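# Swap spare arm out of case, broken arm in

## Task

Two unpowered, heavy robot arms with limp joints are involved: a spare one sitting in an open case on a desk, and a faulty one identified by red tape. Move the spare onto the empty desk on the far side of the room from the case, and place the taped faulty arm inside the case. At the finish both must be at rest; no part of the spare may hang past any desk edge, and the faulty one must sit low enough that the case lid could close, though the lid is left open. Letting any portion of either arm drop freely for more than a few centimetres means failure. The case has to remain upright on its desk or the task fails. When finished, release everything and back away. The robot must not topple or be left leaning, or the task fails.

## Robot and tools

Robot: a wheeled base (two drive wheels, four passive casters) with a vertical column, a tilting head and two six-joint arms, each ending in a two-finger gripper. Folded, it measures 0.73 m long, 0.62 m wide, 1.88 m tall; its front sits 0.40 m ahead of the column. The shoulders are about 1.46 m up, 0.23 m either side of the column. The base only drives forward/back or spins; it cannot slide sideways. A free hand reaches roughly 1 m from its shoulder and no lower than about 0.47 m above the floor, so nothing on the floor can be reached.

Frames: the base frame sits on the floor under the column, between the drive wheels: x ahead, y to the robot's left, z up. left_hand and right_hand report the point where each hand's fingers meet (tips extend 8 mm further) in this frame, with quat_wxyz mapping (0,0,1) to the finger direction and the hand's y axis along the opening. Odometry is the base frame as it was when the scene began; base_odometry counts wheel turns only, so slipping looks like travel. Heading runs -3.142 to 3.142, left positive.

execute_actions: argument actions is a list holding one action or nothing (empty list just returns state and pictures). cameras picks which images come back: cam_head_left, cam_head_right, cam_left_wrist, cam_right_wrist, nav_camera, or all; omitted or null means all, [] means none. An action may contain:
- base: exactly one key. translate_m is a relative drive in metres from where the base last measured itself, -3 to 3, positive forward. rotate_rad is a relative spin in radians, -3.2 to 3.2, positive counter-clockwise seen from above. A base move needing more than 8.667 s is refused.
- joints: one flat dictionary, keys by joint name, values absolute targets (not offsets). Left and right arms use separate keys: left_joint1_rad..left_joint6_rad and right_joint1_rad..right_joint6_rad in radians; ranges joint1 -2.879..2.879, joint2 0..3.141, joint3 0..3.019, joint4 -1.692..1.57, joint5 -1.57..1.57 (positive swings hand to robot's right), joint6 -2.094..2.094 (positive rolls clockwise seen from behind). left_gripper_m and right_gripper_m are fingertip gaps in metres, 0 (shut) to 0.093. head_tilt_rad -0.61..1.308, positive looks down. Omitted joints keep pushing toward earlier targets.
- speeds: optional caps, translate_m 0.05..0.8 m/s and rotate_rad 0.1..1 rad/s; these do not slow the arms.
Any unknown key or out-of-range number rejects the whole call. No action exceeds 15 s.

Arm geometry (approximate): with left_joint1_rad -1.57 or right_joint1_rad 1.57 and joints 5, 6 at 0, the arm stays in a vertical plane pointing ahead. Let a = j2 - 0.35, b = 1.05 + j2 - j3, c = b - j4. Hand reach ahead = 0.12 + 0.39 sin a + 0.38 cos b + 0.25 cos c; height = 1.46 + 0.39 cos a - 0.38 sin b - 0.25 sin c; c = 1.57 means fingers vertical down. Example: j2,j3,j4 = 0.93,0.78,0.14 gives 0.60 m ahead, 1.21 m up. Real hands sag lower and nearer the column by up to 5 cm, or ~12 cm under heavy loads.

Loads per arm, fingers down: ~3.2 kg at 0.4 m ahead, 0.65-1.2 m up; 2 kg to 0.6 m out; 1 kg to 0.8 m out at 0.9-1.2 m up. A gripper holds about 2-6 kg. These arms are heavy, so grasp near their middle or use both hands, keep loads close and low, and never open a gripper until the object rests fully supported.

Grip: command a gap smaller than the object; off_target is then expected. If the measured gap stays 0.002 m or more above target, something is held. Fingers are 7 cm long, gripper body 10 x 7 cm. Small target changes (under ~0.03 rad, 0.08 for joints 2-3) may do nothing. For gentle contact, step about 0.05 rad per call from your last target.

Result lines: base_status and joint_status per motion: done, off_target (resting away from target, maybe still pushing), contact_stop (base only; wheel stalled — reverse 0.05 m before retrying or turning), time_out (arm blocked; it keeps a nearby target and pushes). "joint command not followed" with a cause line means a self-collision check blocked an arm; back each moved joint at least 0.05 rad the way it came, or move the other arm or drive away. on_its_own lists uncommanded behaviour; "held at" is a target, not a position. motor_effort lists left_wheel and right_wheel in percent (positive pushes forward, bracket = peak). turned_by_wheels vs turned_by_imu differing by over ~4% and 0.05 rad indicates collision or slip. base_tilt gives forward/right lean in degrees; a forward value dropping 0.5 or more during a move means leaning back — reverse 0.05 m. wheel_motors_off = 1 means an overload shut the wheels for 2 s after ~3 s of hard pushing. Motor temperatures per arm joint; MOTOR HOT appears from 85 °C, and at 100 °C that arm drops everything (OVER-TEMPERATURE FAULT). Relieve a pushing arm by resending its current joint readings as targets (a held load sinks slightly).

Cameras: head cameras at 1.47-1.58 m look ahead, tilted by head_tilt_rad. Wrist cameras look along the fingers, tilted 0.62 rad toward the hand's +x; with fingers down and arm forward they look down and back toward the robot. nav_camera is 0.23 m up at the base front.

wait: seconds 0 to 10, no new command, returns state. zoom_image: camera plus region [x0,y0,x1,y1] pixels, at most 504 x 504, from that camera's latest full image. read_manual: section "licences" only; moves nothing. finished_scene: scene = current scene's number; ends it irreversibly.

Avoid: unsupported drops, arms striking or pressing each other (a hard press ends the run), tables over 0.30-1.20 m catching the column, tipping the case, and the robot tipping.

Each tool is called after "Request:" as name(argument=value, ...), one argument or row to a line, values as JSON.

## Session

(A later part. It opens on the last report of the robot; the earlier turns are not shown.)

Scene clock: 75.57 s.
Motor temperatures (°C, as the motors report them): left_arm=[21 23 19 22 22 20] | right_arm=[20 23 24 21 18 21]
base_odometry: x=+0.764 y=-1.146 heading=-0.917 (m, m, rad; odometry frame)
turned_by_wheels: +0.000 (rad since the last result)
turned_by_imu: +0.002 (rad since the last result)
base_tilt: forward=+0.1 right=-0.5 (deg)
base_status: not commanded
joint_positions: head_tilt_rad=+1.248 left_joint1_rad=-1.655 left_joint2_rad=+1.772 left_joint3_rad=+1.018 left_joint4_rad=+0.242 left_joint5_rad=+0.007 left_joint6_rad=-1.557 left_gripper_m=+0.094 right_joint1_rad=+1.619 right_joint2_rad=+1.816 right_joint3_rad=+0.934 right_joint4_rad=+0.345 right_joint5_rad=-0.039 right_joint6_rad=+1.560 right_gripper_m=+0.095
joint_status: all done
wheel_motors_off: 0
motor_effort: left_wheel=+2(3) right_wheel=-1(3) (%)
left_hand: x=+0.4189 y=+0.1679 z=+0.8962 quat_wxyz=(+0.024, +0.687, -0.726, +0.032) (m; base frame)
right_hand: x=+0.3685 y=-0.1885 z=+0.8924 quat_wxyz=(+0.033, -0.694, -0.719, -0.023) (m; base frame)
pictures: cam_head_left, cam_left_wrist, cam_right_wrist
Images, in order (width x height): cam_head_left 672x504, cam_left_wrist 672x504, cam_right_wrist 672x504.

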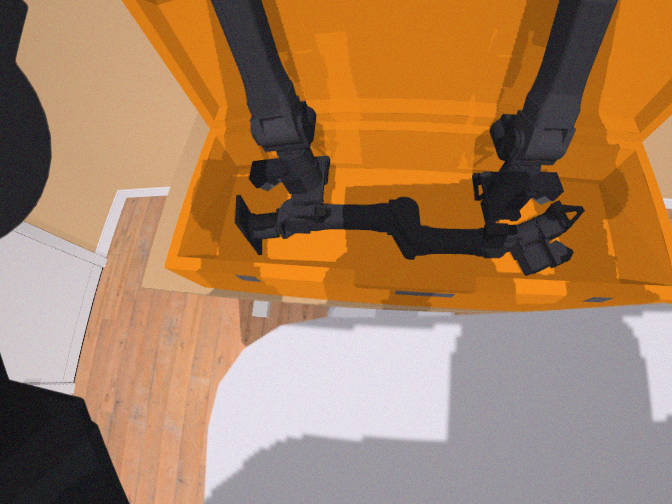

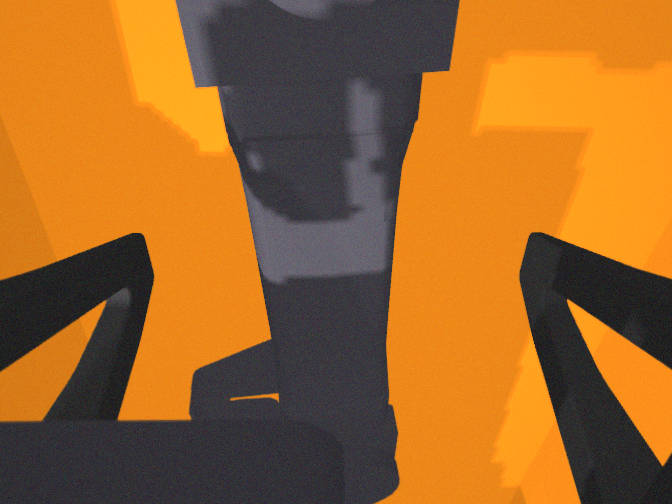

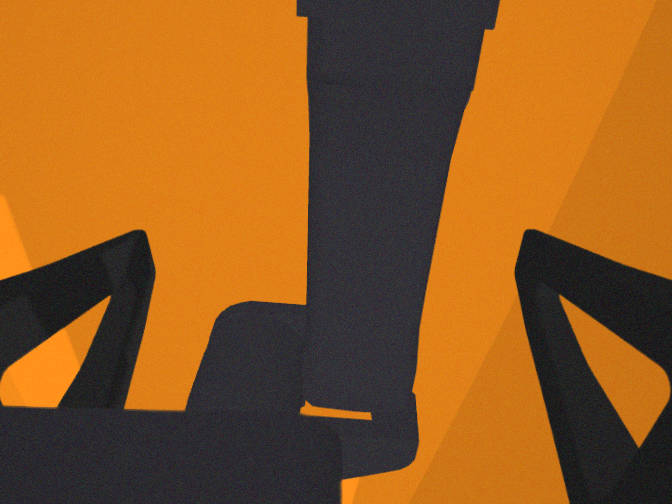

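Request:
execute_actions(
  actions=[
    {"joints":{"left_joint1_rad":-1.71,"right_joint1_rad":1.65,"left_joint2_rad":1.94,"left_joint3_rad":1.188,"left_joint4_rad":0.25,"right_joint2_rad":1.98,"right_joint3_rad":1.075,"right_joint4_rad":0.41}},
  ],
  cameras=["cam_head_left","cam_left_wrist","cam_right_wrist"],
)

Scene clock: 84.60 s.
Motor temperatures (°C, as the motors report them): left_arm=[21 23 19 22 22 20] | right_arm=[20 23 24 21 18 21]
base_odometry: x=+0.764 y=-1.146 heading=-0.917 (m, m, rad; odometry frame)
turned_by_wheels: +0.000 (rad since the last result)
turned_by_imu: +0.002 (rad since the last result)
base_tilt: forward=+0.2 right=-0.6 (deg)
base_status: not commanded
joint_positions: head_tilt_rad=+1.248 left_joint1_rad=-1.702 left_joint2_rad=+1.867 left_joint3_rad=+1.162 left_joint4_rad=+0.236 left_joint5_rad=+0.003 left_joint6_rad=-1.558 left_gripper_m=+0.094 right_joint1_rad=+1.643 right_joint2_rad=+1.959 right_joint3_rad=+1.079 right_joint4_rad=+0.404 right_joint5_rad=-0.039 right_joint6_rad=+1.560 right_gripper_m=+0.095
joint_status: all done
wheel_motors_off: 0
motor_effort: left_wheel=+2(3) right_wheel=-2(6) (%)
left_hand: x=+0.4493 y=+0.1313 z=+0.8594 quat_wxyz=(+0.022, +0.678, -0.732, +0.061) (m; base frame)
right_hand: x=+0.3856 y=-0.1690 z=+0.8386 quat_wxyz=(+0.019, -0.690, -0.722, -0.053) (m; base frame)
pictures: cam_head_left, cam_left_wrist, cam_right_wrist
Images, in order (width x height): cam_head_left 672x504, cam_left_wrist 672x504, cam_right_wrist 672x504.

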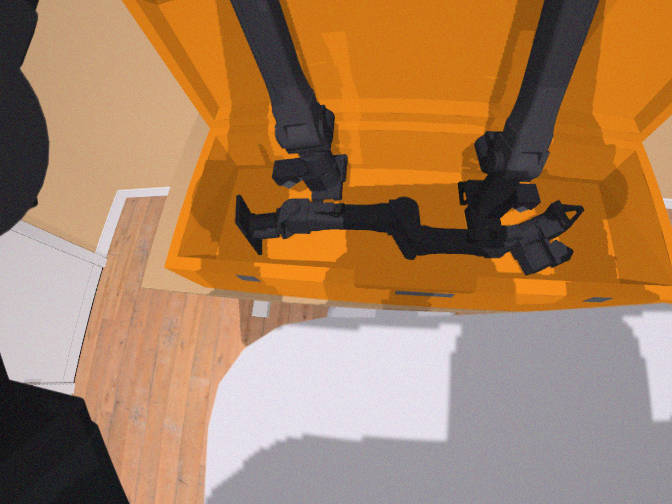

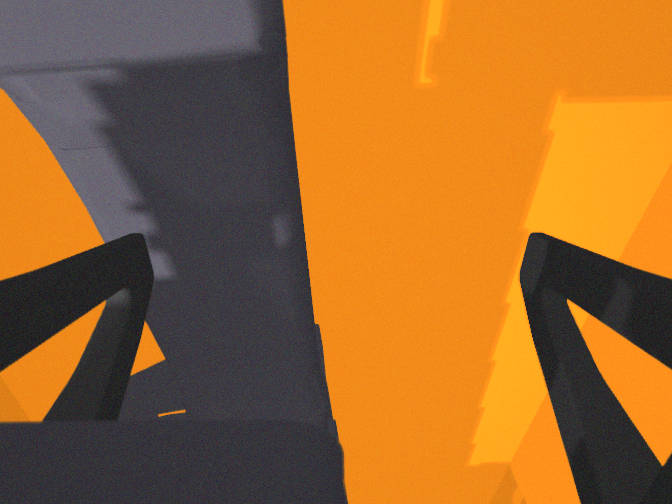

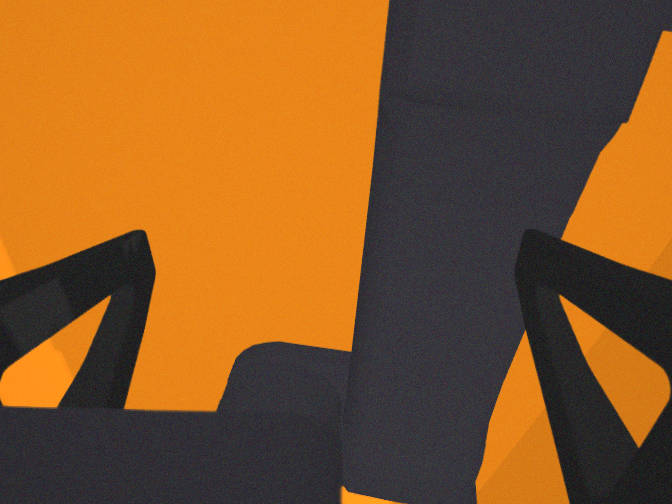

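Request:
execute_actions(
  actions=[
    {"joints":{"left_joint2_rad":1.76,"left_joint3_rad":1.017,"left_joint4_rad":0.25,"right_joint2_rad":1.80,"right_joint3_rad":0.935,"right_joint4_rad":0.37}},
  ],
  cameras=[],
)

Request:
execute_actions(
  actions=[
    {"joints":{"left_joint2_rad":1.87,"left_joint3_rad":1.09,"left_joint4_rad":0.27,"right_joint2_rad":1.9,"right_joint3_rad":0.99,"right_joint4_rad":0.42}},
  ],
  cameras=["cam_left_wrist","cam_right_wrist"],
)

Scene clock: 94.03 s.
Motor temperatures (°C, as the motors report them): left_arm=[21 23 19 22 22 20] | right_arm=[20 23 24 21 18 21]
base_odometry: x=+0.764 y=-1.146 heading=-0.917 (m, m, rad; odometry frame)
turned_by_wheels: +0.000 (rad since the last result)
turned_by_imu: +0.002 (rad since the last result)
base_tilt: forward=+0.2 right=-0.6 (deg)
base_status: not commanded
joint_positions: head_tilt_rad=+1.248 left_joint1_rad=-1.702 left_joint2_rad=+1.766 left_joint3_rad=+1.020 left_joint4_rad=+0.245 left_joint5_rad=+0.003 left_joint6_rad=-1.558 left_gripper_m=+0.094 right_joint1_rad=+1.643 right_joint2_rad=+1.800 right_joint3_rad=+0.939 right_joint4_rad=+0.379 right_joint5_rad=-0.039 right_joint6_rad=+1.560 right_gripper_m=+0.095
joint_status: all done
wheel_motors_off: 0
motor_effort: left_wheel=+3(3) right_wheel=-2(3) (%)
left_hand: x=+0.4229 y=+0.1377 z=+0.9008 quat_wxyz=(+0.033, +0.678, -0.733, +0.050) (m; base frame)
right_hand: x=+0.3885 y=-0.1725 z=+0.8968 quat_wxyz=(+0.022, -0.690, -0.722, -0.051) (m; base frame)
pictures: none
No camera images: the call's "cameras" was empty. Leave "cameras" out to get every camera's image.

Scene clock: 94.93 s.
Motor temperatures (°C, as the motors report them): left_arm=[21 23 19 22 22 20] | right_arm=[20 23 24 21 18 21]
base_odometry: x=+0.764 y=-1.146 heading=-0.917 (m, m, rad; odometry frame)
turned_by_wheels: +0.000 (rad since the last result)
turned_by_imu: +0.000 (rad since the last result)
base_tilt: forward=+0.2 right=-0.6 (deg)
base_status: not commanded
joint_positions: head_tilt_rad=+1.248 left_joint1_rad=-1.702 left_joint2_rad=+1.872 left_joint3_rad=+1.092 left_joint4_rad=+0.267 left_joint5_rad=+0.003 left_joint6_rad=-1.558 left_gripper_m=+0.094 right_joint1_rad=+1.643 right_joint2_rad=+1.893 right_joint3_rad=+0.999 right_joint4_rad=+0.412 right_joint5_rad=-0.039 right_joint6_rad=+1.560 right_gripper_m=+0.095
joint_status: all done
wheel_motors_off: 0
motor_effort: left_wheel=+2(3) right_wheel=-2(3) (%)
left_hand: x=+0.4108 y=+0.1342 z=+0.8633 quat_wxyz=(+0.038, +0.678, -0.733, +0.045) (m; base frame)
right_hand: x=+0.3795 y=-0.1709 z=+0.8656 quat_wxyz=(+0.021, -0.690, -0.722, -0.051) (m; base frame)
pictures: cam_left_wrist, cam_right_wrist
Images, in order (width x height): cam_left_wrist 672x504, cam_right_wrist 672x504.

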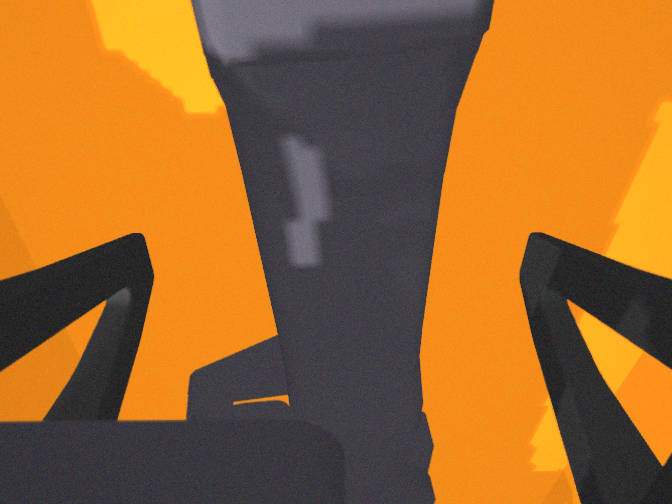

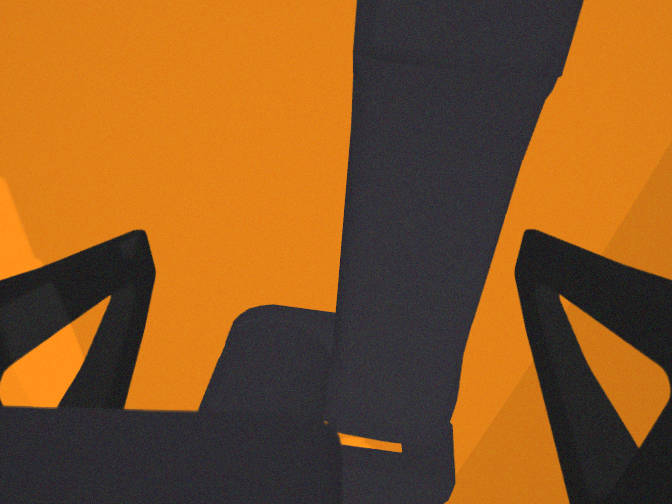

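Request:
execute_actions(
  actions=[
    {"joints":{"left_joint2_rad":1.96,"left_joint3_rad":1.17,"right_joint2_rad":1.985,"right_joint3_rad":1.03}},
  ],
  cameras=["cam_left_wrist","cam_right_wrist"],
)

Request:
execute_actions(
  actions=[
    {"joints":{"left_joint2_rad":2.05,"left_joint3_rad":1.255,"right_joint2_rad":2.075,"right_joint3_rad":1.115}},
  ],
  cameras=["cam_left_wrist","cam_right_wrist"],
)

Scene clock: 105.80 s.
Motor temperatures (°C, as the motors report them): left_arm=[21 23 19 22 22 20] | right_arm=[20 23 24 21 18 21]
base_odometry: x=+0.764 y=-1.146 heading=-0.917 (m, m, rad; odometry frame)
turned_by_wheels: +0.000 (rad since the last result)
turned_by_imu: +0.002 (rad since the last result)
base_tilt: forward=+0.1 right=-0.6 (deg)
base_status: not commanded
joint_positions: head_tilt_rad=+1.248 left_joint1_rad=-1.702 left_joint2_rad=+1.958 left_joint3_rad=+1.175 left_joint4_rad=+0.267 left_joint5_rad=+0.003 left_joint6_rad=-1.558 left_gripper_m=+0.094 right_joint1_rad=+1.643 right_joint2_rad=+1.981 right_joint3_rad=+1.039 right_joint4_rad=+0.412 right_joint5_rad=-0.039 right_joint6_rad=+1.560 right_gripper_m=+0.095
joint_status: all done
wheel_motors_off: 0
motor_effort: left_wheel=+2(3) right_wheel=-2(2) (%)
left_hand: x=+0.4094 y=+0.1305 z=+0.8308 quat_wxyz=(+0.038, +0.678, -0.733, +0.045) (m; base frame)
right_hand: x=+0.3496 y=-0.1703 z=+0.8387 quat_wxyz=(+0.038, -0.690, -0.722, -0.033) (m; base frame)
pictures: cam_left_wrist, cam_right_wrist
Images, in order (width x height): cam_left_wrist 672x504, cam_right_wrist 672x504.

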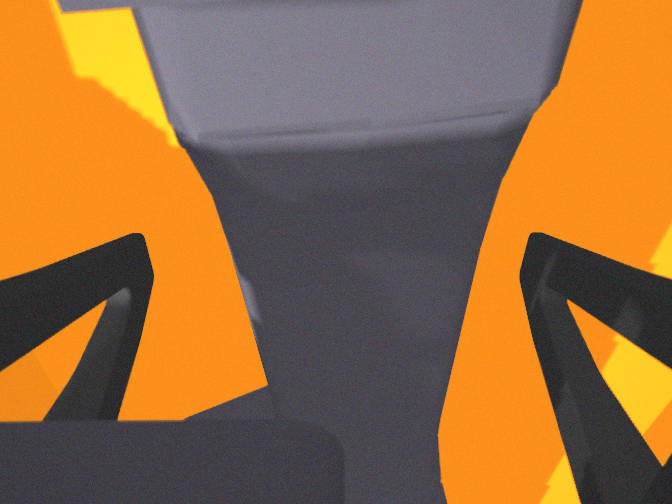

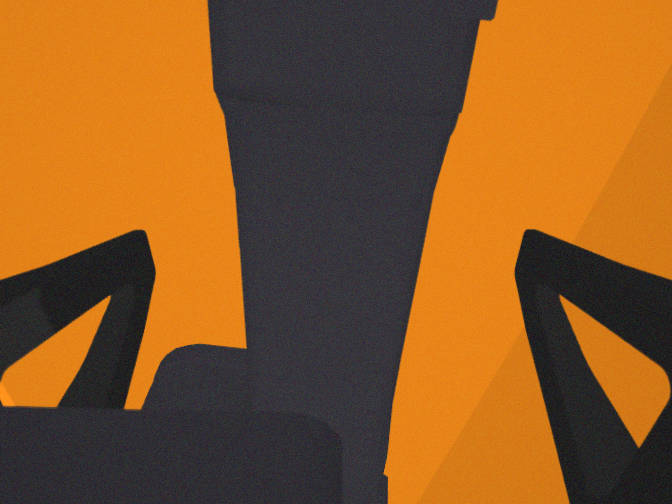

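Scene clock: 106.53 s.
Motor temperatures (°C, as the motors report them): left_arm=[21 23 19 22 22 20] | right_arm=[20 23 24 21 18 21]
base_odometry: x=+0.764 y=-1.146 heading=-0.917 (m, m, rad; odometry frame)
turned_by_wheels: +0.000 (rad since the last result)
turned_by_imu: +0.000 (rad since the last result)
base_tilt: forward=+0.1 right=-0.7 (deg)
base_status: not commanded
joint_positions: head_tilt_rad=+1.248 left_joint1_rad=-1.705 left_joint2_rad=+2.015 left_joint3_rad=+1.253 left_joint4_rad=+0.267 left_joint5_rad=-0.019 left_joint6_rad=-1.558 left_gripper_m=+0.094 right_joint1_rad=+1.643 right_joint2_rad=+2.066 right_joint3_rad=+1.123 right_joint4_rad=+0.412 right_joint5_rad=-0.039 right_joint6_rad=+1.560 right_gripper_m=+0.095
joint_status: all done
wheel_motors_off: 0
motor_effort: left_wheel=+2(3) right_wheel=-1(3) (%)
left_hand: x=+0.4201 y=+0.1290 z=+0.8069 quat_wxyz=(+0.024, +0.678, -0.733, +0.045) (m; base frame)
right_hand: x=+0.3458 y=-0.1684 z=+0.8064 quat_wxyz=(+0.039, -0.690, -0.722, -0.033) (m; base frame)
pictures: cam_left_wrist, cam_right_wrist
Images, in order (width x height): cam_left_wrist 672x504, cam_right_wrist 672x504.

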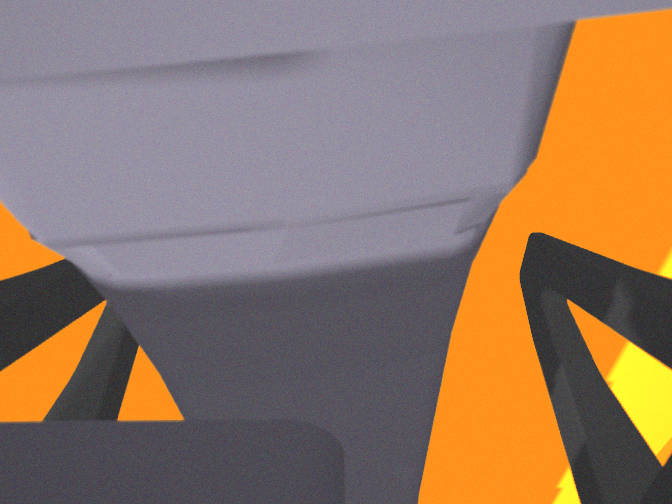

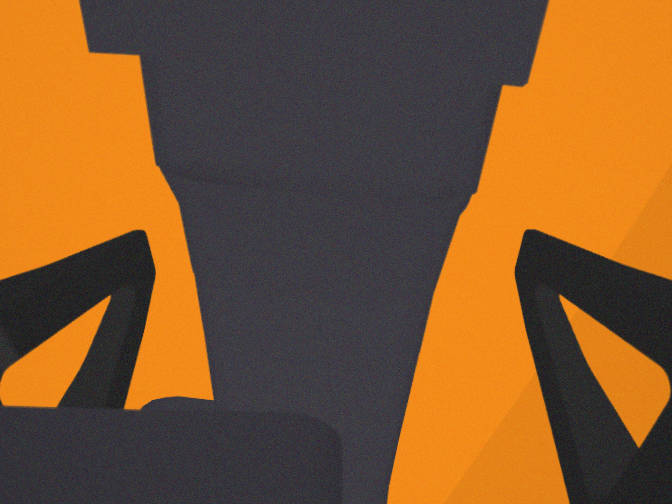

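Request:
execute_actions(
  actions=[
    {"joints":{"left_joint2_rad":2.01,"left_joint3_rad":1.21,"right_joint2_rad":2.125,"right_joint3_rad":1.175}},
  ],
  cameras=["cam_left_wrist","cam_right_wrist"],
)

Request:
execute_actions(
  actions=[
    {"joints":{"left_gripper_m":0.0,"right_gripper_m":0.0}},
  ],
  cameras=["cam_head_left","cam_left_wrist","cam_right_wrist"],
)

Scene clock: 110.50 s.
Motor temperatures (°C, as the motors report them): left_arm=[21 23 19 22 22 20] | right_arm=[20 23 24 21 18 21]
base_odometry: x=+0.764 y=-1.146 heading=-0.917 (m, m, rad; odometry frame)
turned_by_wheels: +0.000 (rad since the last result)
turned_by_imu: +0.001 (rad since the last result)
base_tilt: forward=+0.2 right=-0.6 (deg)
base_status: not commanded
joint_positions: head_tilt_rad=+1.248 left_joint1_rad=-1.705 left_joint2_rad=+2.008 left_joint3_rad=+1.216 left_joint4_rad=+0.267 left_joint5_rad=+0.003 left_joint6_rad=-1.558 left_gripper_m=+0.094 right_joint1_rad=+1.643 right_joint2_rad=+2.110 right_joint3_rad=+1.178 right_joint4_rad=+0.412 right_joint5_rad=-0.039 right_joint6_rad=+1.560 right_gripper_m=+0.095
joint_status: all done
wheel_motors_off: 0
motor_effort: left_wheel=+2(2) right_wheel=-2(2) (%)
left_hand: x=+0.4023 y=+0.1271 z=+0.8128 quat_wxyz=(+0.042, +0.677, -0.734, +0.042) (m; base frame)
right_hand: x=+0.3493 y=-0.1671 z=+0.7880 quat_wxyz=(+0.035, -0.690, -0.722, -0.037) (m; base frame)
pictures: cam_left_wrist, cam_right_wrist
Images, in order (width x height): cam_left_wrist 672x504, cam_right_wrist 672x504.

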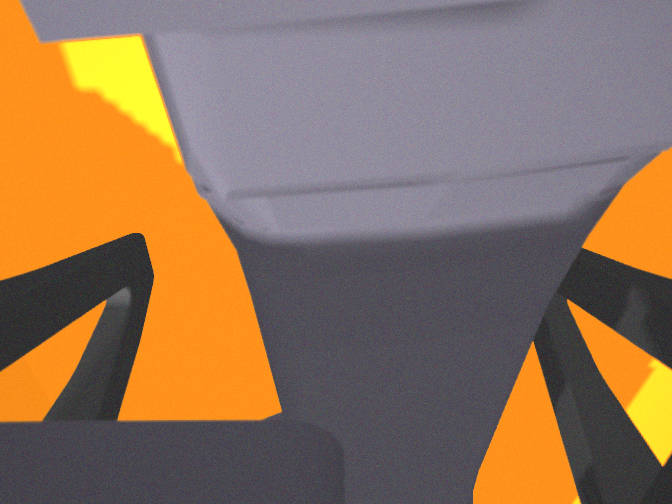

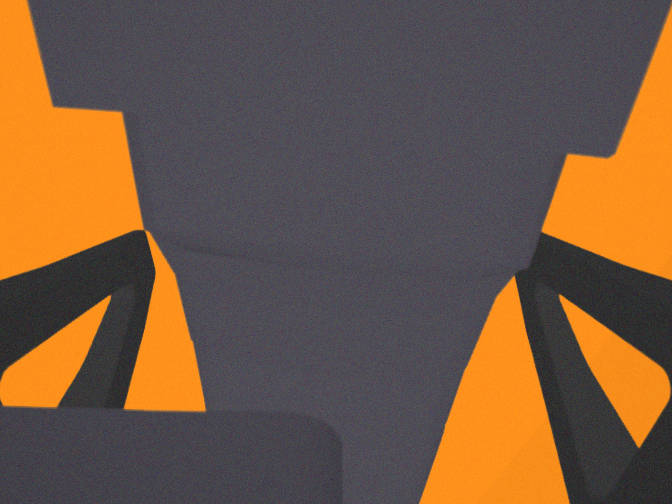

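Scene clock: 111.23 s.
Motor temperatures (°C, as the motors report them): left_arm=[21 23 19 22 22 20] | right_arm=[20 23 24 21 18 21]
base_odometry: x=+0.764 y=-1.146 heading=-0.917 (m, m, rad; odometry frame)
turned_by_wheels: +0.000 (rad since the last result)
turned_by_imu: +0.000 (rad since the last result)
base_tilt: forward=+0.2 right=-0.5 (deg)
base_status: not commanded
joint_positions: head_tilt_rad=+1.248 left_joint1_rad=-1.705 left_joint2_rad=+2.005 left_joint3_rad=+1.228 left_joint4_rad=+0.274 left_joint5_rad=+0.004 left_joint6_rad=-1.571 left_gripper_m=+0.055 right_joint1_rad=+1.643 right_joint2_rad=+2.111 right_joint3_rad=+1.179 right_joint4_rad=+0.412 right_joint5_rad=-0.040 right_joint6_rad=+1.575 right_gripper_m=+0.055
joint_status: left_gripper_m off_target (ended at +0.055, target +0.000); right_gripper_m off_target (ended at +0.055, target +0.000)
wheel_motors_off: 0
motor_effort: left_wheel=+1(2) right_wheel=-2(3) (%)
left_hand: x=+0.4131 y=+0.1261 z=+0.8125 quat_wxyz=(+0.036, +0.682, -0.729, +0.050) (m; base frame)
right_hand: x=+0.3492 y=-0.1670 z=+0.7878 quat_wxyz=(+0.035, -0.695, -0.718, -0.037) (m; base frame)
pictures: cam_head_left, cam_left_wrist, cam_right_wrist
Images, in order (width x height): cam_head_left 672x504, cam_left_wrist 672x504, cam_right_wrist 672x504.

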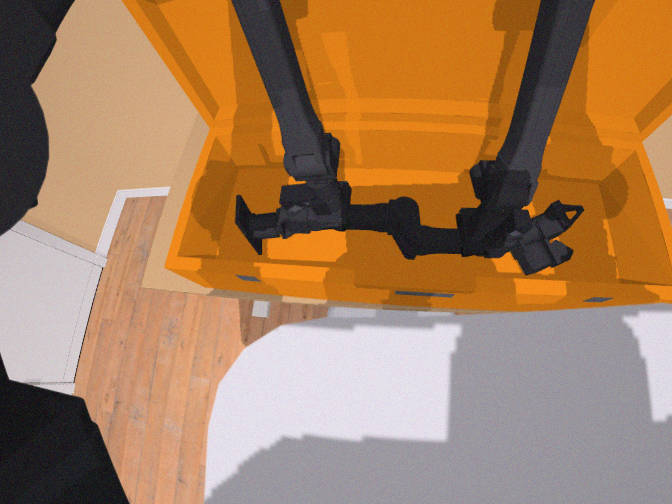

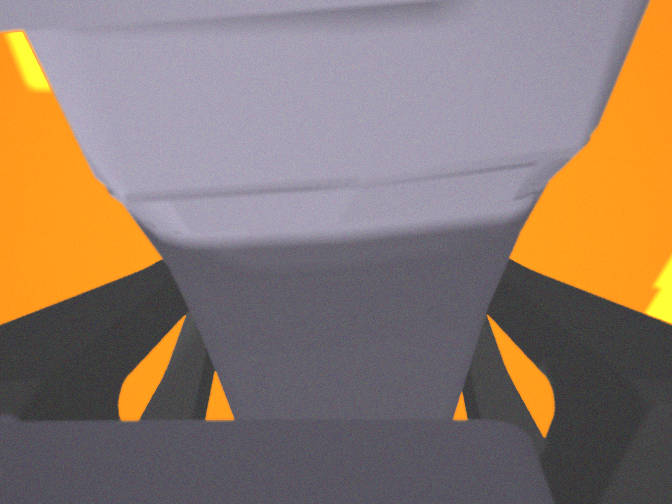

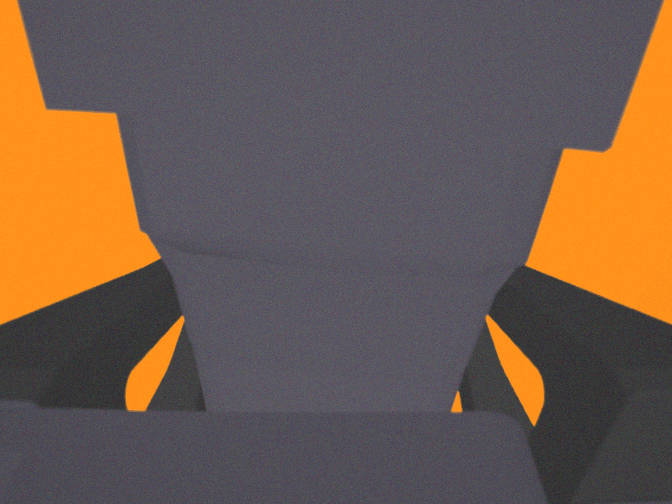

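Request:
execute_actions(
  actions=[
    {"joints":{"left_joint2_rad":1.84,"left_joint3_rad":1.11,"left_joint4_rad":0.273,"right_joint2_rad":1.95,"right_joint3_rad":1.05,"right_joint4_rad":0.43}},
  ],
  cameras=["cam_head_left","cam_left_wrist","cam_right_wrist"],
)

Scene clock: 120.60 s.
Motor temperatures (°C, as the motors report them): left_arm=[21 23 19 22 22 20] | right_arm=[20 23 24 21 18 21]
base_odometry: x=+0.764 y=-1.146 heading=-0.917 (m, m, rad; odometry frame)
turned_by_wheels: +0.000 (rad since the last result)
turned_by_imu: +0.002 (rad since the last result)
base_tilt: forward=+0.2 right=-0.6 (deg)
base_status: not commanded
joint_positions: head_tilt_rad=+1.248 left_joint1_rad=-1.708 left_joint2_rad=+1.931 left_joint3_rad=+1.152 left_joint4_rad=+0.280 left_joint5_rad=+0.009 left_joint6_rad=-1.581 left_gripper_m=+0.055 right_joint1_rad=+1.645 right_joint2_rad=+2.037 right_joint3_rad=+1.100 right_joint4_rad=+0.420 right_joint5_rad=-0.039 right_joint6_rad=+1.567 right_gripper_m=+0.055
joint_status: all done
wheel_motors_off: 0
motor_effort: left_wheel=+2(2) right_wheel=-2(2) (%)
left_hand: x=+0.4148 y=+0.1263 z=+0.8415 quat_wxyz=(+0.037, +0.685, -0.725, +0.054) (m; base frame)
right_hand: x=+0.3529 y=-0.1678 z=+0.8164 quat_wxyz=(+0.034, -0.692, -0.720, -0.039) (m; base frame)
pictures: cam_head_left, cam_left_wrist, cam_right_wrist
Images, in order (width x height): cam_head_left 672x504, cam_left_wrist 672x504, cam_right_wrist 672x504.

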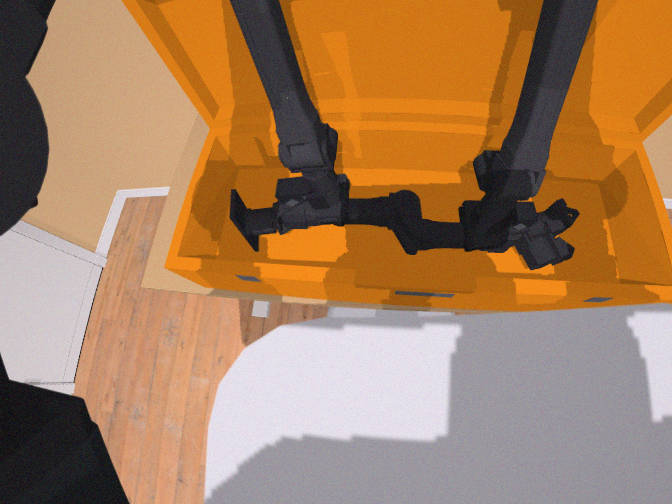

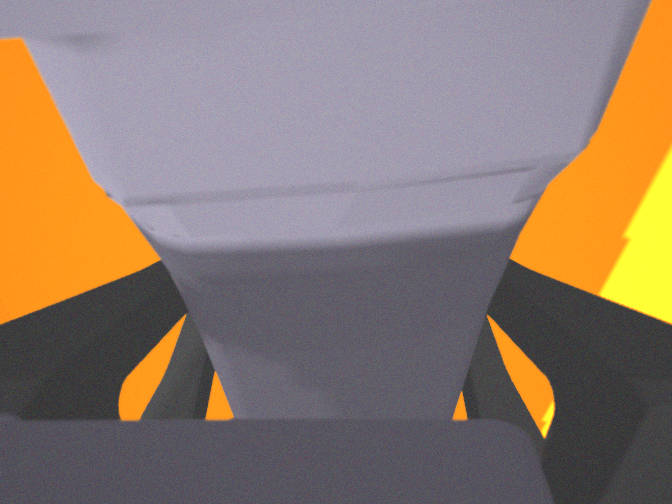

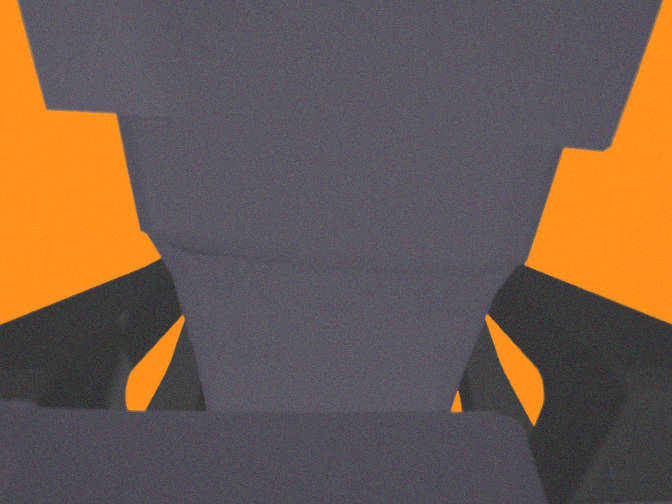

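Request:
execute_actions(
  actions=[
    {"joints":{"left_joint2_rad":1.51,"left_joint3_rad":0.83,"left_joint4_rad":0.21,"right_joint2_rad":1.63,"right_joint3_rad":0.74,"right_joint4_rad":0.40}},
  ],
  cameras=["cam_head_left"],
)

Request:
execute_actions(
  actions=[
    {"joints":{"left_joint2_rad":1.13,"left_joint3_rad":0.66,"left_joint4_rad":0.01,"right_joint2_rad":1.22,"right_joint3_rad":0.53,"right_joint4_rad":0.22}},
  ],
  cameras=["cam_head_left","cam_left_wrist","cam_right_wrist"],
)

Scene clock: 126.07 s.
Motor temperatures (°C, as the motors report them): left_arm=[21 24 19 22 22 20] | right_arm=[20 23 25 21 18 21]
base_odometry: x=+0.764 y=-1.146 heading=-0.917 (m, m, rad; odometry frame)
turned_by_wheels: +0.000 (rad since the last result)
turned_by_imu: +0.002 (rad since the last result)
base_tilt: forward=+0.1 right=-0.6 (deg)
base_status: not commanded
joint_positions: head_tilt_rad=+1.248 left_joint1_rad=-1.721 left_joint2_rad=+1.574 left_joint3_rad=+0.863 left_joint4_rad=+0.218 left_joint5_rad=+0.009 left_joint6_rad=-1.602 left_gripper_m=+0.055 right_joint1_rad=+1.667 right_joint2_rad=+1.703 right_joint3_rad=+0.798 right_joint4_rad=+0.408 right_joint5_rad=-0.039 right_joint6_rad=+1.571 right_gripper_m=+0.055
joint_status: all done
wheel_motors_off: 0
motor_effort: left_wheel=+2(3) right_wheel=-2(3) (%)
left_hand: x=+0.4190 y=+0.1339 z=+0.9707 quat_wxyz=(+0.040, +0.690, -0.720, +0.060) (m; base frame)
right_hand: x=+0.3626 y=-0.1617 z=+0.9407 quat_wxyz=(+0.034, -0.689, -0.722, -0.053) (m; base frame)
pictures: cam_head_left
Images, in order (width x height): cam_head_left 672x504.

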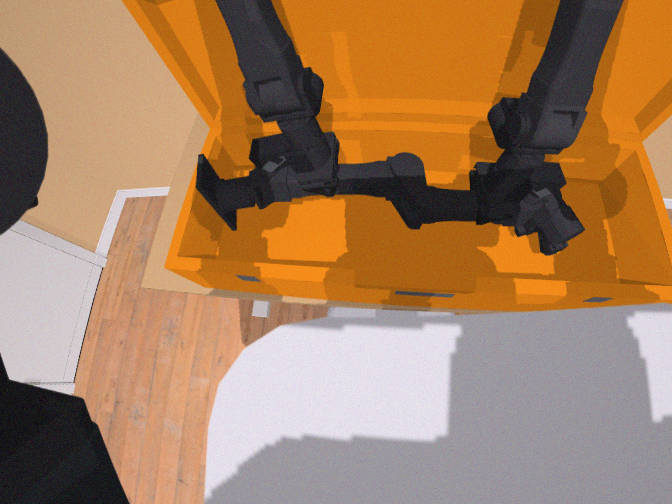

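Scene clock: 127.53 s.
Motor temperatures (°C, as the motors report them): left_arm=[21 24 19 22 22 20] | right_arm=[20 24 25 21 18 21]
base_odometry: x=+0.764 y=-1.146 heading=-0.917 (m, m, rad; odometry frame)
turned_by_wheels: +0.000 (rad since the last result)
turned_by_imu: +0.001 (rad since the last result)
base_tilt: forward=+0.2 right=-0.6 (deg)
base_status: not commanded
joint_positions: head_tilt_rad=+1.248 left_joint1_rad=-1.735 left_joint2_rad=+1.205 left_joint3_rad=+0.672 left_joint4_rad=+0.022 left_joint5_rad=+0.022 left_joint6_rad=-1.617 left_gripper_m=+0.055 right_joint1_rad=+1.692 right_joint2_rad=+1.313 right_joint3_rad=+0.569 right_joint4_rad=+0.221 right_joint5_rad=-0.050 right_joint6_rad=+1.583 right_gripper_m=+0.055
joint_status: all done
wheel_motors_off: 0
motor_effort: left_wheel=+2(6) right_wheel=-2(3) (%)
left_hand: x=+0.4112 y=+0.1403 z=+1.0862 quat_wxyz=(+0.055, +0.692, -0.717, +0.061) (m; base frame)
right_hand: x=+0.3547 y=-0.1582 z=+1.0603 quat_wxyz=(+0.056, -0.688, -0.722, -0.054) (m; base frame)
pictures: cam_head_left, cam_left_wrist, cam_right_wrist
Images, in order (width x height): cam_head_left 672x504, cam_left_wrist 672x504, cam_right_wrist 672x504.

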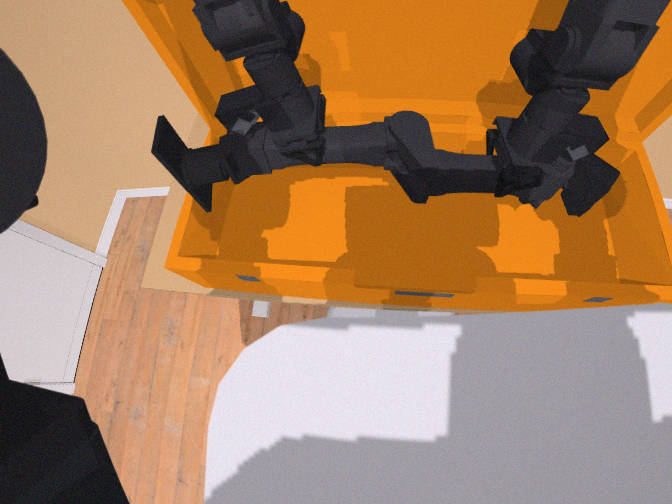

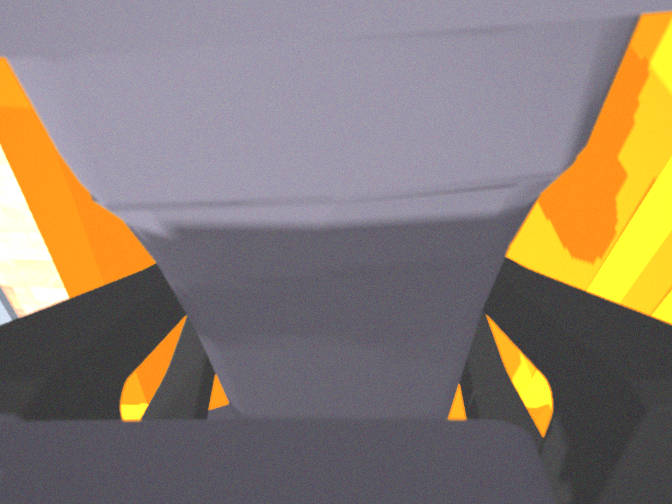

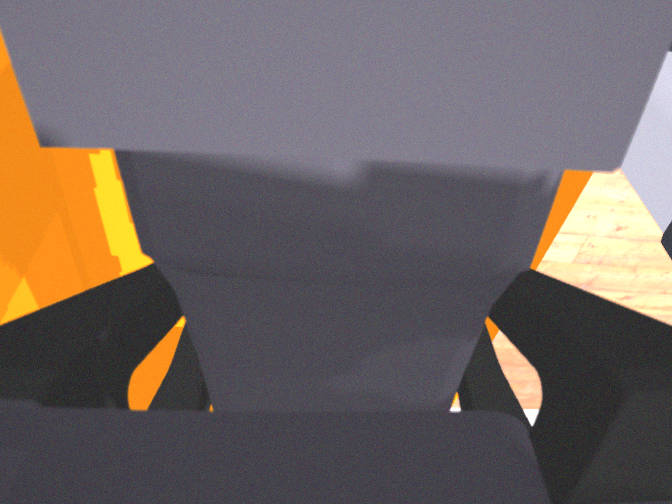

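Request:
execute_actions(
  actions=[
    {"joints":{"left_joint2_rad":0.8,"left_joint3_rad":0.68,"left_joint4_rad":-0.32,"right_joint2_rad":0.59,"right_joint3_rad":0.53,"right_joint4_rad":-0.4,"head_tilt_rad":1.0}},
  ],
  cameras=["cam_head_left","cam_head_right"],
)

Scene clock: 134.87 s.
Motor temperatures (°C, as the motors report them): left_arm=[21 24 19 22 23 20] | right_arm=[20 24 25 21 18 21]
base_odometry: x=+0.764 y=-1.146 heading=-0.917 (m, m, rad; odometry frame)
turned_by_wheels: +0.000 (rad since the last result)
turned_by_imu: +0.002 (rad since the last result)
base_tilt: forward=+0.2 right=-0.7 (deg)
base_status: not commanded
joint_positions: head_tilt_rad=+1.014 left_joint1_rad=-1.777 left_joint2_rad=+0.857 left_joint3_rad=+0.643 left_joint4_rad=-0.328 left_joint5_rad=+0.089 left_joint6_rad=-1.641 left_gripper_m=+0.055 right_joint1_rad=+1.696 right_joint2_rad=+0.716 right_joint3_rad=+0.495 right_joint4_rad=-0.370 right_joint5_rad=-0.038 right_joint6_rad=+1.613 right_gripper_m=+0.054
joint_status: all done
wheel_motors_off: 0
motor_effort: left_wheel=+2(3) right_wheel=-1(3) (%)
left_hand: x=+0.4177 y=+0.1258 z=+1.1931 quat_wxyz=(+0.105, +0.689, -0.713, +0.082) (m; base frame)
right_hand: x=+0.3583 y=-0.1744 z=+1.2083 quat_wxyz=(+0.076, -0.697, -0.713, -0.025) (m; base frame)
pictures: cam_head_left, cam_head_right
Images, in order (width x height): cam_head_left 672x504, cam_head_right 672x504.

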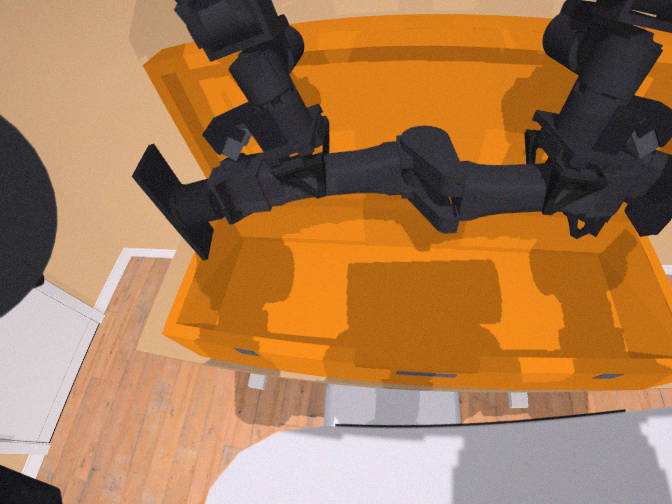

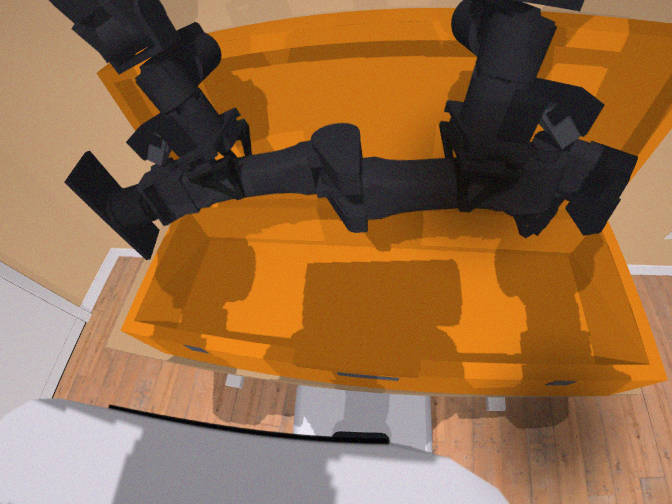

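Request:
execute_actions(
  actions=[
    {"base":{"translate_m":-0.07},"speeds":{"translate_m":0.05},"joints":{"right_joint2_rad":0.52,"right_joint3_rad":0.6,"right_joint4_rad":-0.52}},
  ],
  cameras=["cam_head_left","cam_head_right","cam_right_wrist"],
)

Scene clock: 143.00 s.
Motor temperatures (°C, as the motors report them): left_arm=[21 24 20 22 29 20] | right_arm=[20 25 25 21 18 21]
base_odometry: x=+0.722 y=-1.090 heading=-0.918 (m, m, rad; odometry frame)
turned_by_wheels: -0.001 (rad since the last result)
turned_by_imu: +0.001 (rad since the last result)
base_tilt: forward=+0.2 right=-0.6 (deg)
base_status: done
joint_positions: head_tilt_rad=+1.013 left_joint1_rad=-1.779 left_joint2_rad=+0.859 left_joint3_rad=+0.645 left_joint4_rad=-0.331 left_joint5_rad=+0.094 left_joint6_rad=-1.656 left_gripper_m=+0.055 right_joint1_rad=+1.696 right_joint2_rad=+0.669 right_joint3_rad=+0.530 right_joint4_rad=-0.483 right_joint5_rad=-0.036 right_joint6_rad=+1.611 right_gripper_m=+0.054
joint_status: right_joint2_rad time_out (moved -0.047 of -0.196); the others done
wheel_motors_off: 0
on_its_own: right_joint2_rad reads +0.669 and still pushes toward +0.520 since a time_out
motor_effort: left_wheel=-1(34) right_wheel=+1(41) (%)
left_hand: x=+0.4177 y=+0.1243 z=+1.1932 quat_wxyz=(+0.109, +0.693, -0.708, +0.082) (m; base frame)
right_hand: x=+0.3636 y=-0.1763 z=+1.2255 quat_wxyz=(+0.085, -0.695, -0.714, -0.013) (m; base frame)
pictures: cam_head_left, cam_head_right, cam_right_wrist
Images, in order (width x height): cam_head_left 672x504, cam_head_right 672x504, cam_right_wrist 672x504.

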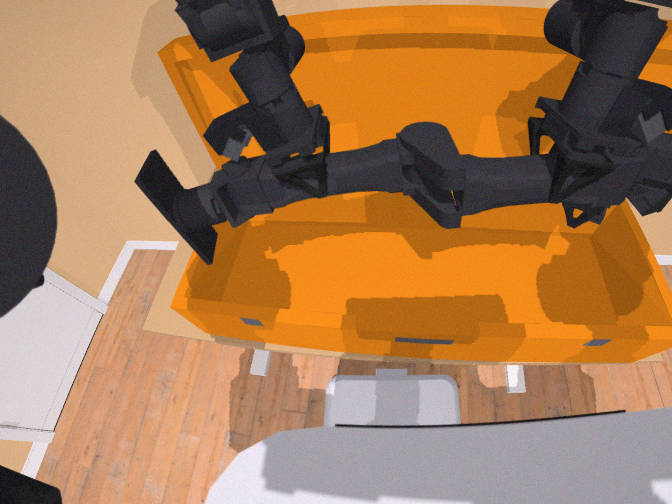

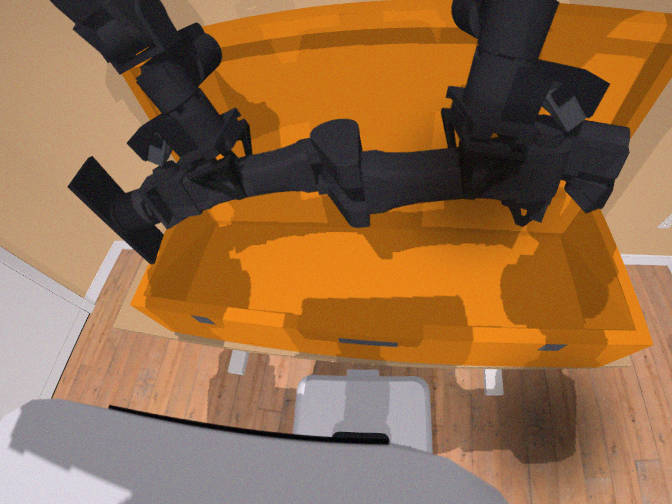

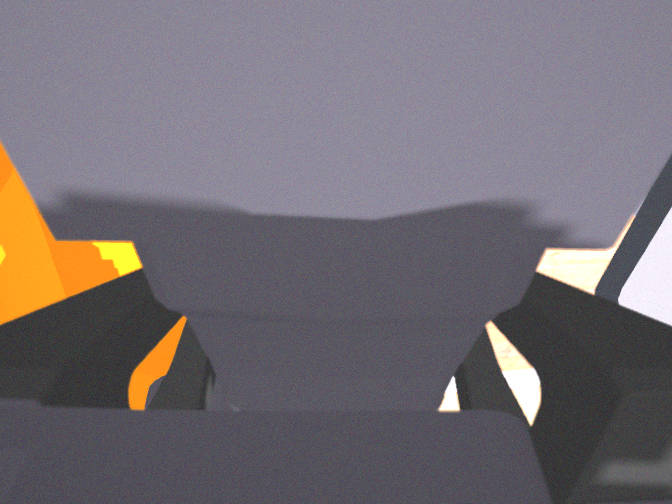

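Request:
execute_actions(
  actions=[
    {"base":{"translate_m":-0.1},"speeds":{"translate_m":0.05},"joints":{"right_joint2_rad":0.6,"left_joint5_rad":0.06,"left_joint1_rad":-1.78}},
  ],
  cameras=["cam_head_left","cam_head_right"],
)

Request:
zoom_image(
  camera="cam_head_right",
  region=[400,100,672,350],
)

Scene clock: 148.63 s.
Motor temperatures (°C, as the motors report them): left_arm=[21 24 20 22 29 21] | right_arm=[20 25 26 21 18 21]
base_odometry: x=+0.661 y=-1.010 heading=-0.920 (m, m, rad; odometry frame)
turned_by_wheels: -0.002 (rad since the last result)
turned_by_imu: +0.000 (rad since the last result)
base_tilt: forward=+0.2 right=-0.6 (deg)
base_status: done
joint_positions: head_tilt_rad=+1.013 left_joint1_rad=-1.792 left_joint2_rad=+0.876 left_joint3_rad=+0.645 left_joint4_rad=-0.329 left_joint5_rad=+0.089 left_joint6_rad=-1.667 left_gripper_m=+0.055 right_joint1_rad=+1.682 right_joint2_rad=+0.685 right_joint3_rad=+0.534 right_joint4_rad=-0.491 right_joint5_rad=-0.045 right_joint6_rad=+1.604 right_gripper_m=+0.054
joint_status: all done
wheel_motors_off: 0
motor_effort: left_wheel=-1(37) right_wheel=+0(50) (%)
left_hand: x=+0.4132 y=+0.1192 z=+1.1892 quat_wxyz=(+0.116, +0.694, -0.706, +0.078) (m; base frame)
right_hand: x=+0.3601 y=-0.1796 z=+1.2220 quat_wxyz=(+0.091, -0.695, -0.713, -0.004) (m; base frame)
pictures: cam_head_left, cam_head_right
Images, in order (width x height): cam_head_left 672x504, cam_head_right 672x504.

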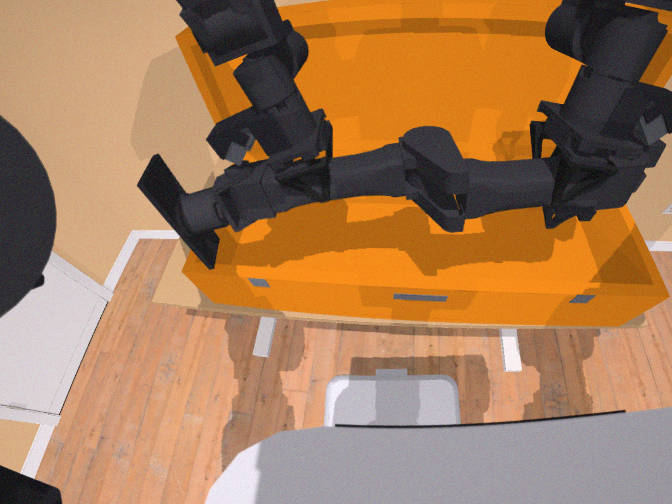

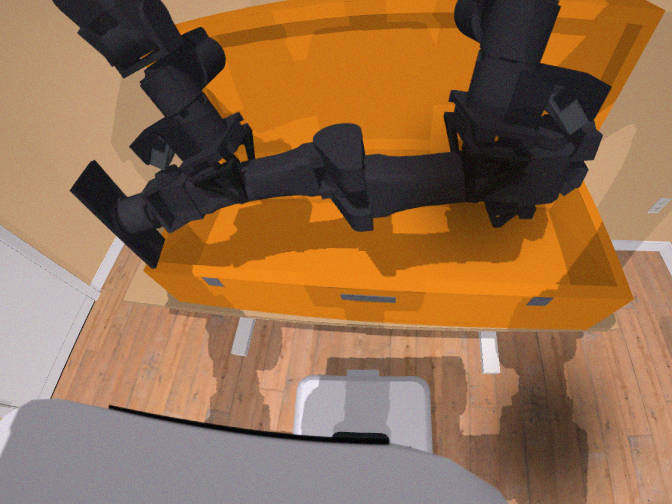

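Region (400, 100, 672, 350) of cam_head_right's 672x504 image, scaled by 1.853, with more detail than that image has; it fills the top 463 rows of this view, and the rest is white.

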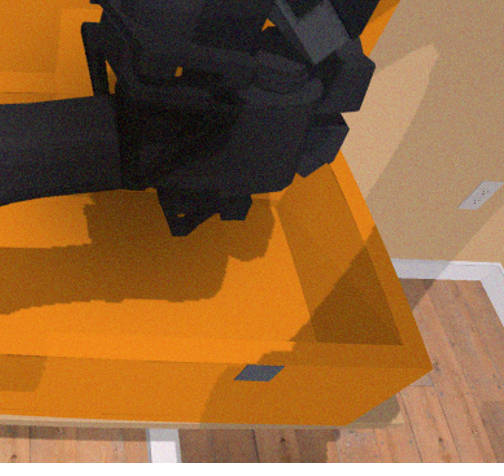

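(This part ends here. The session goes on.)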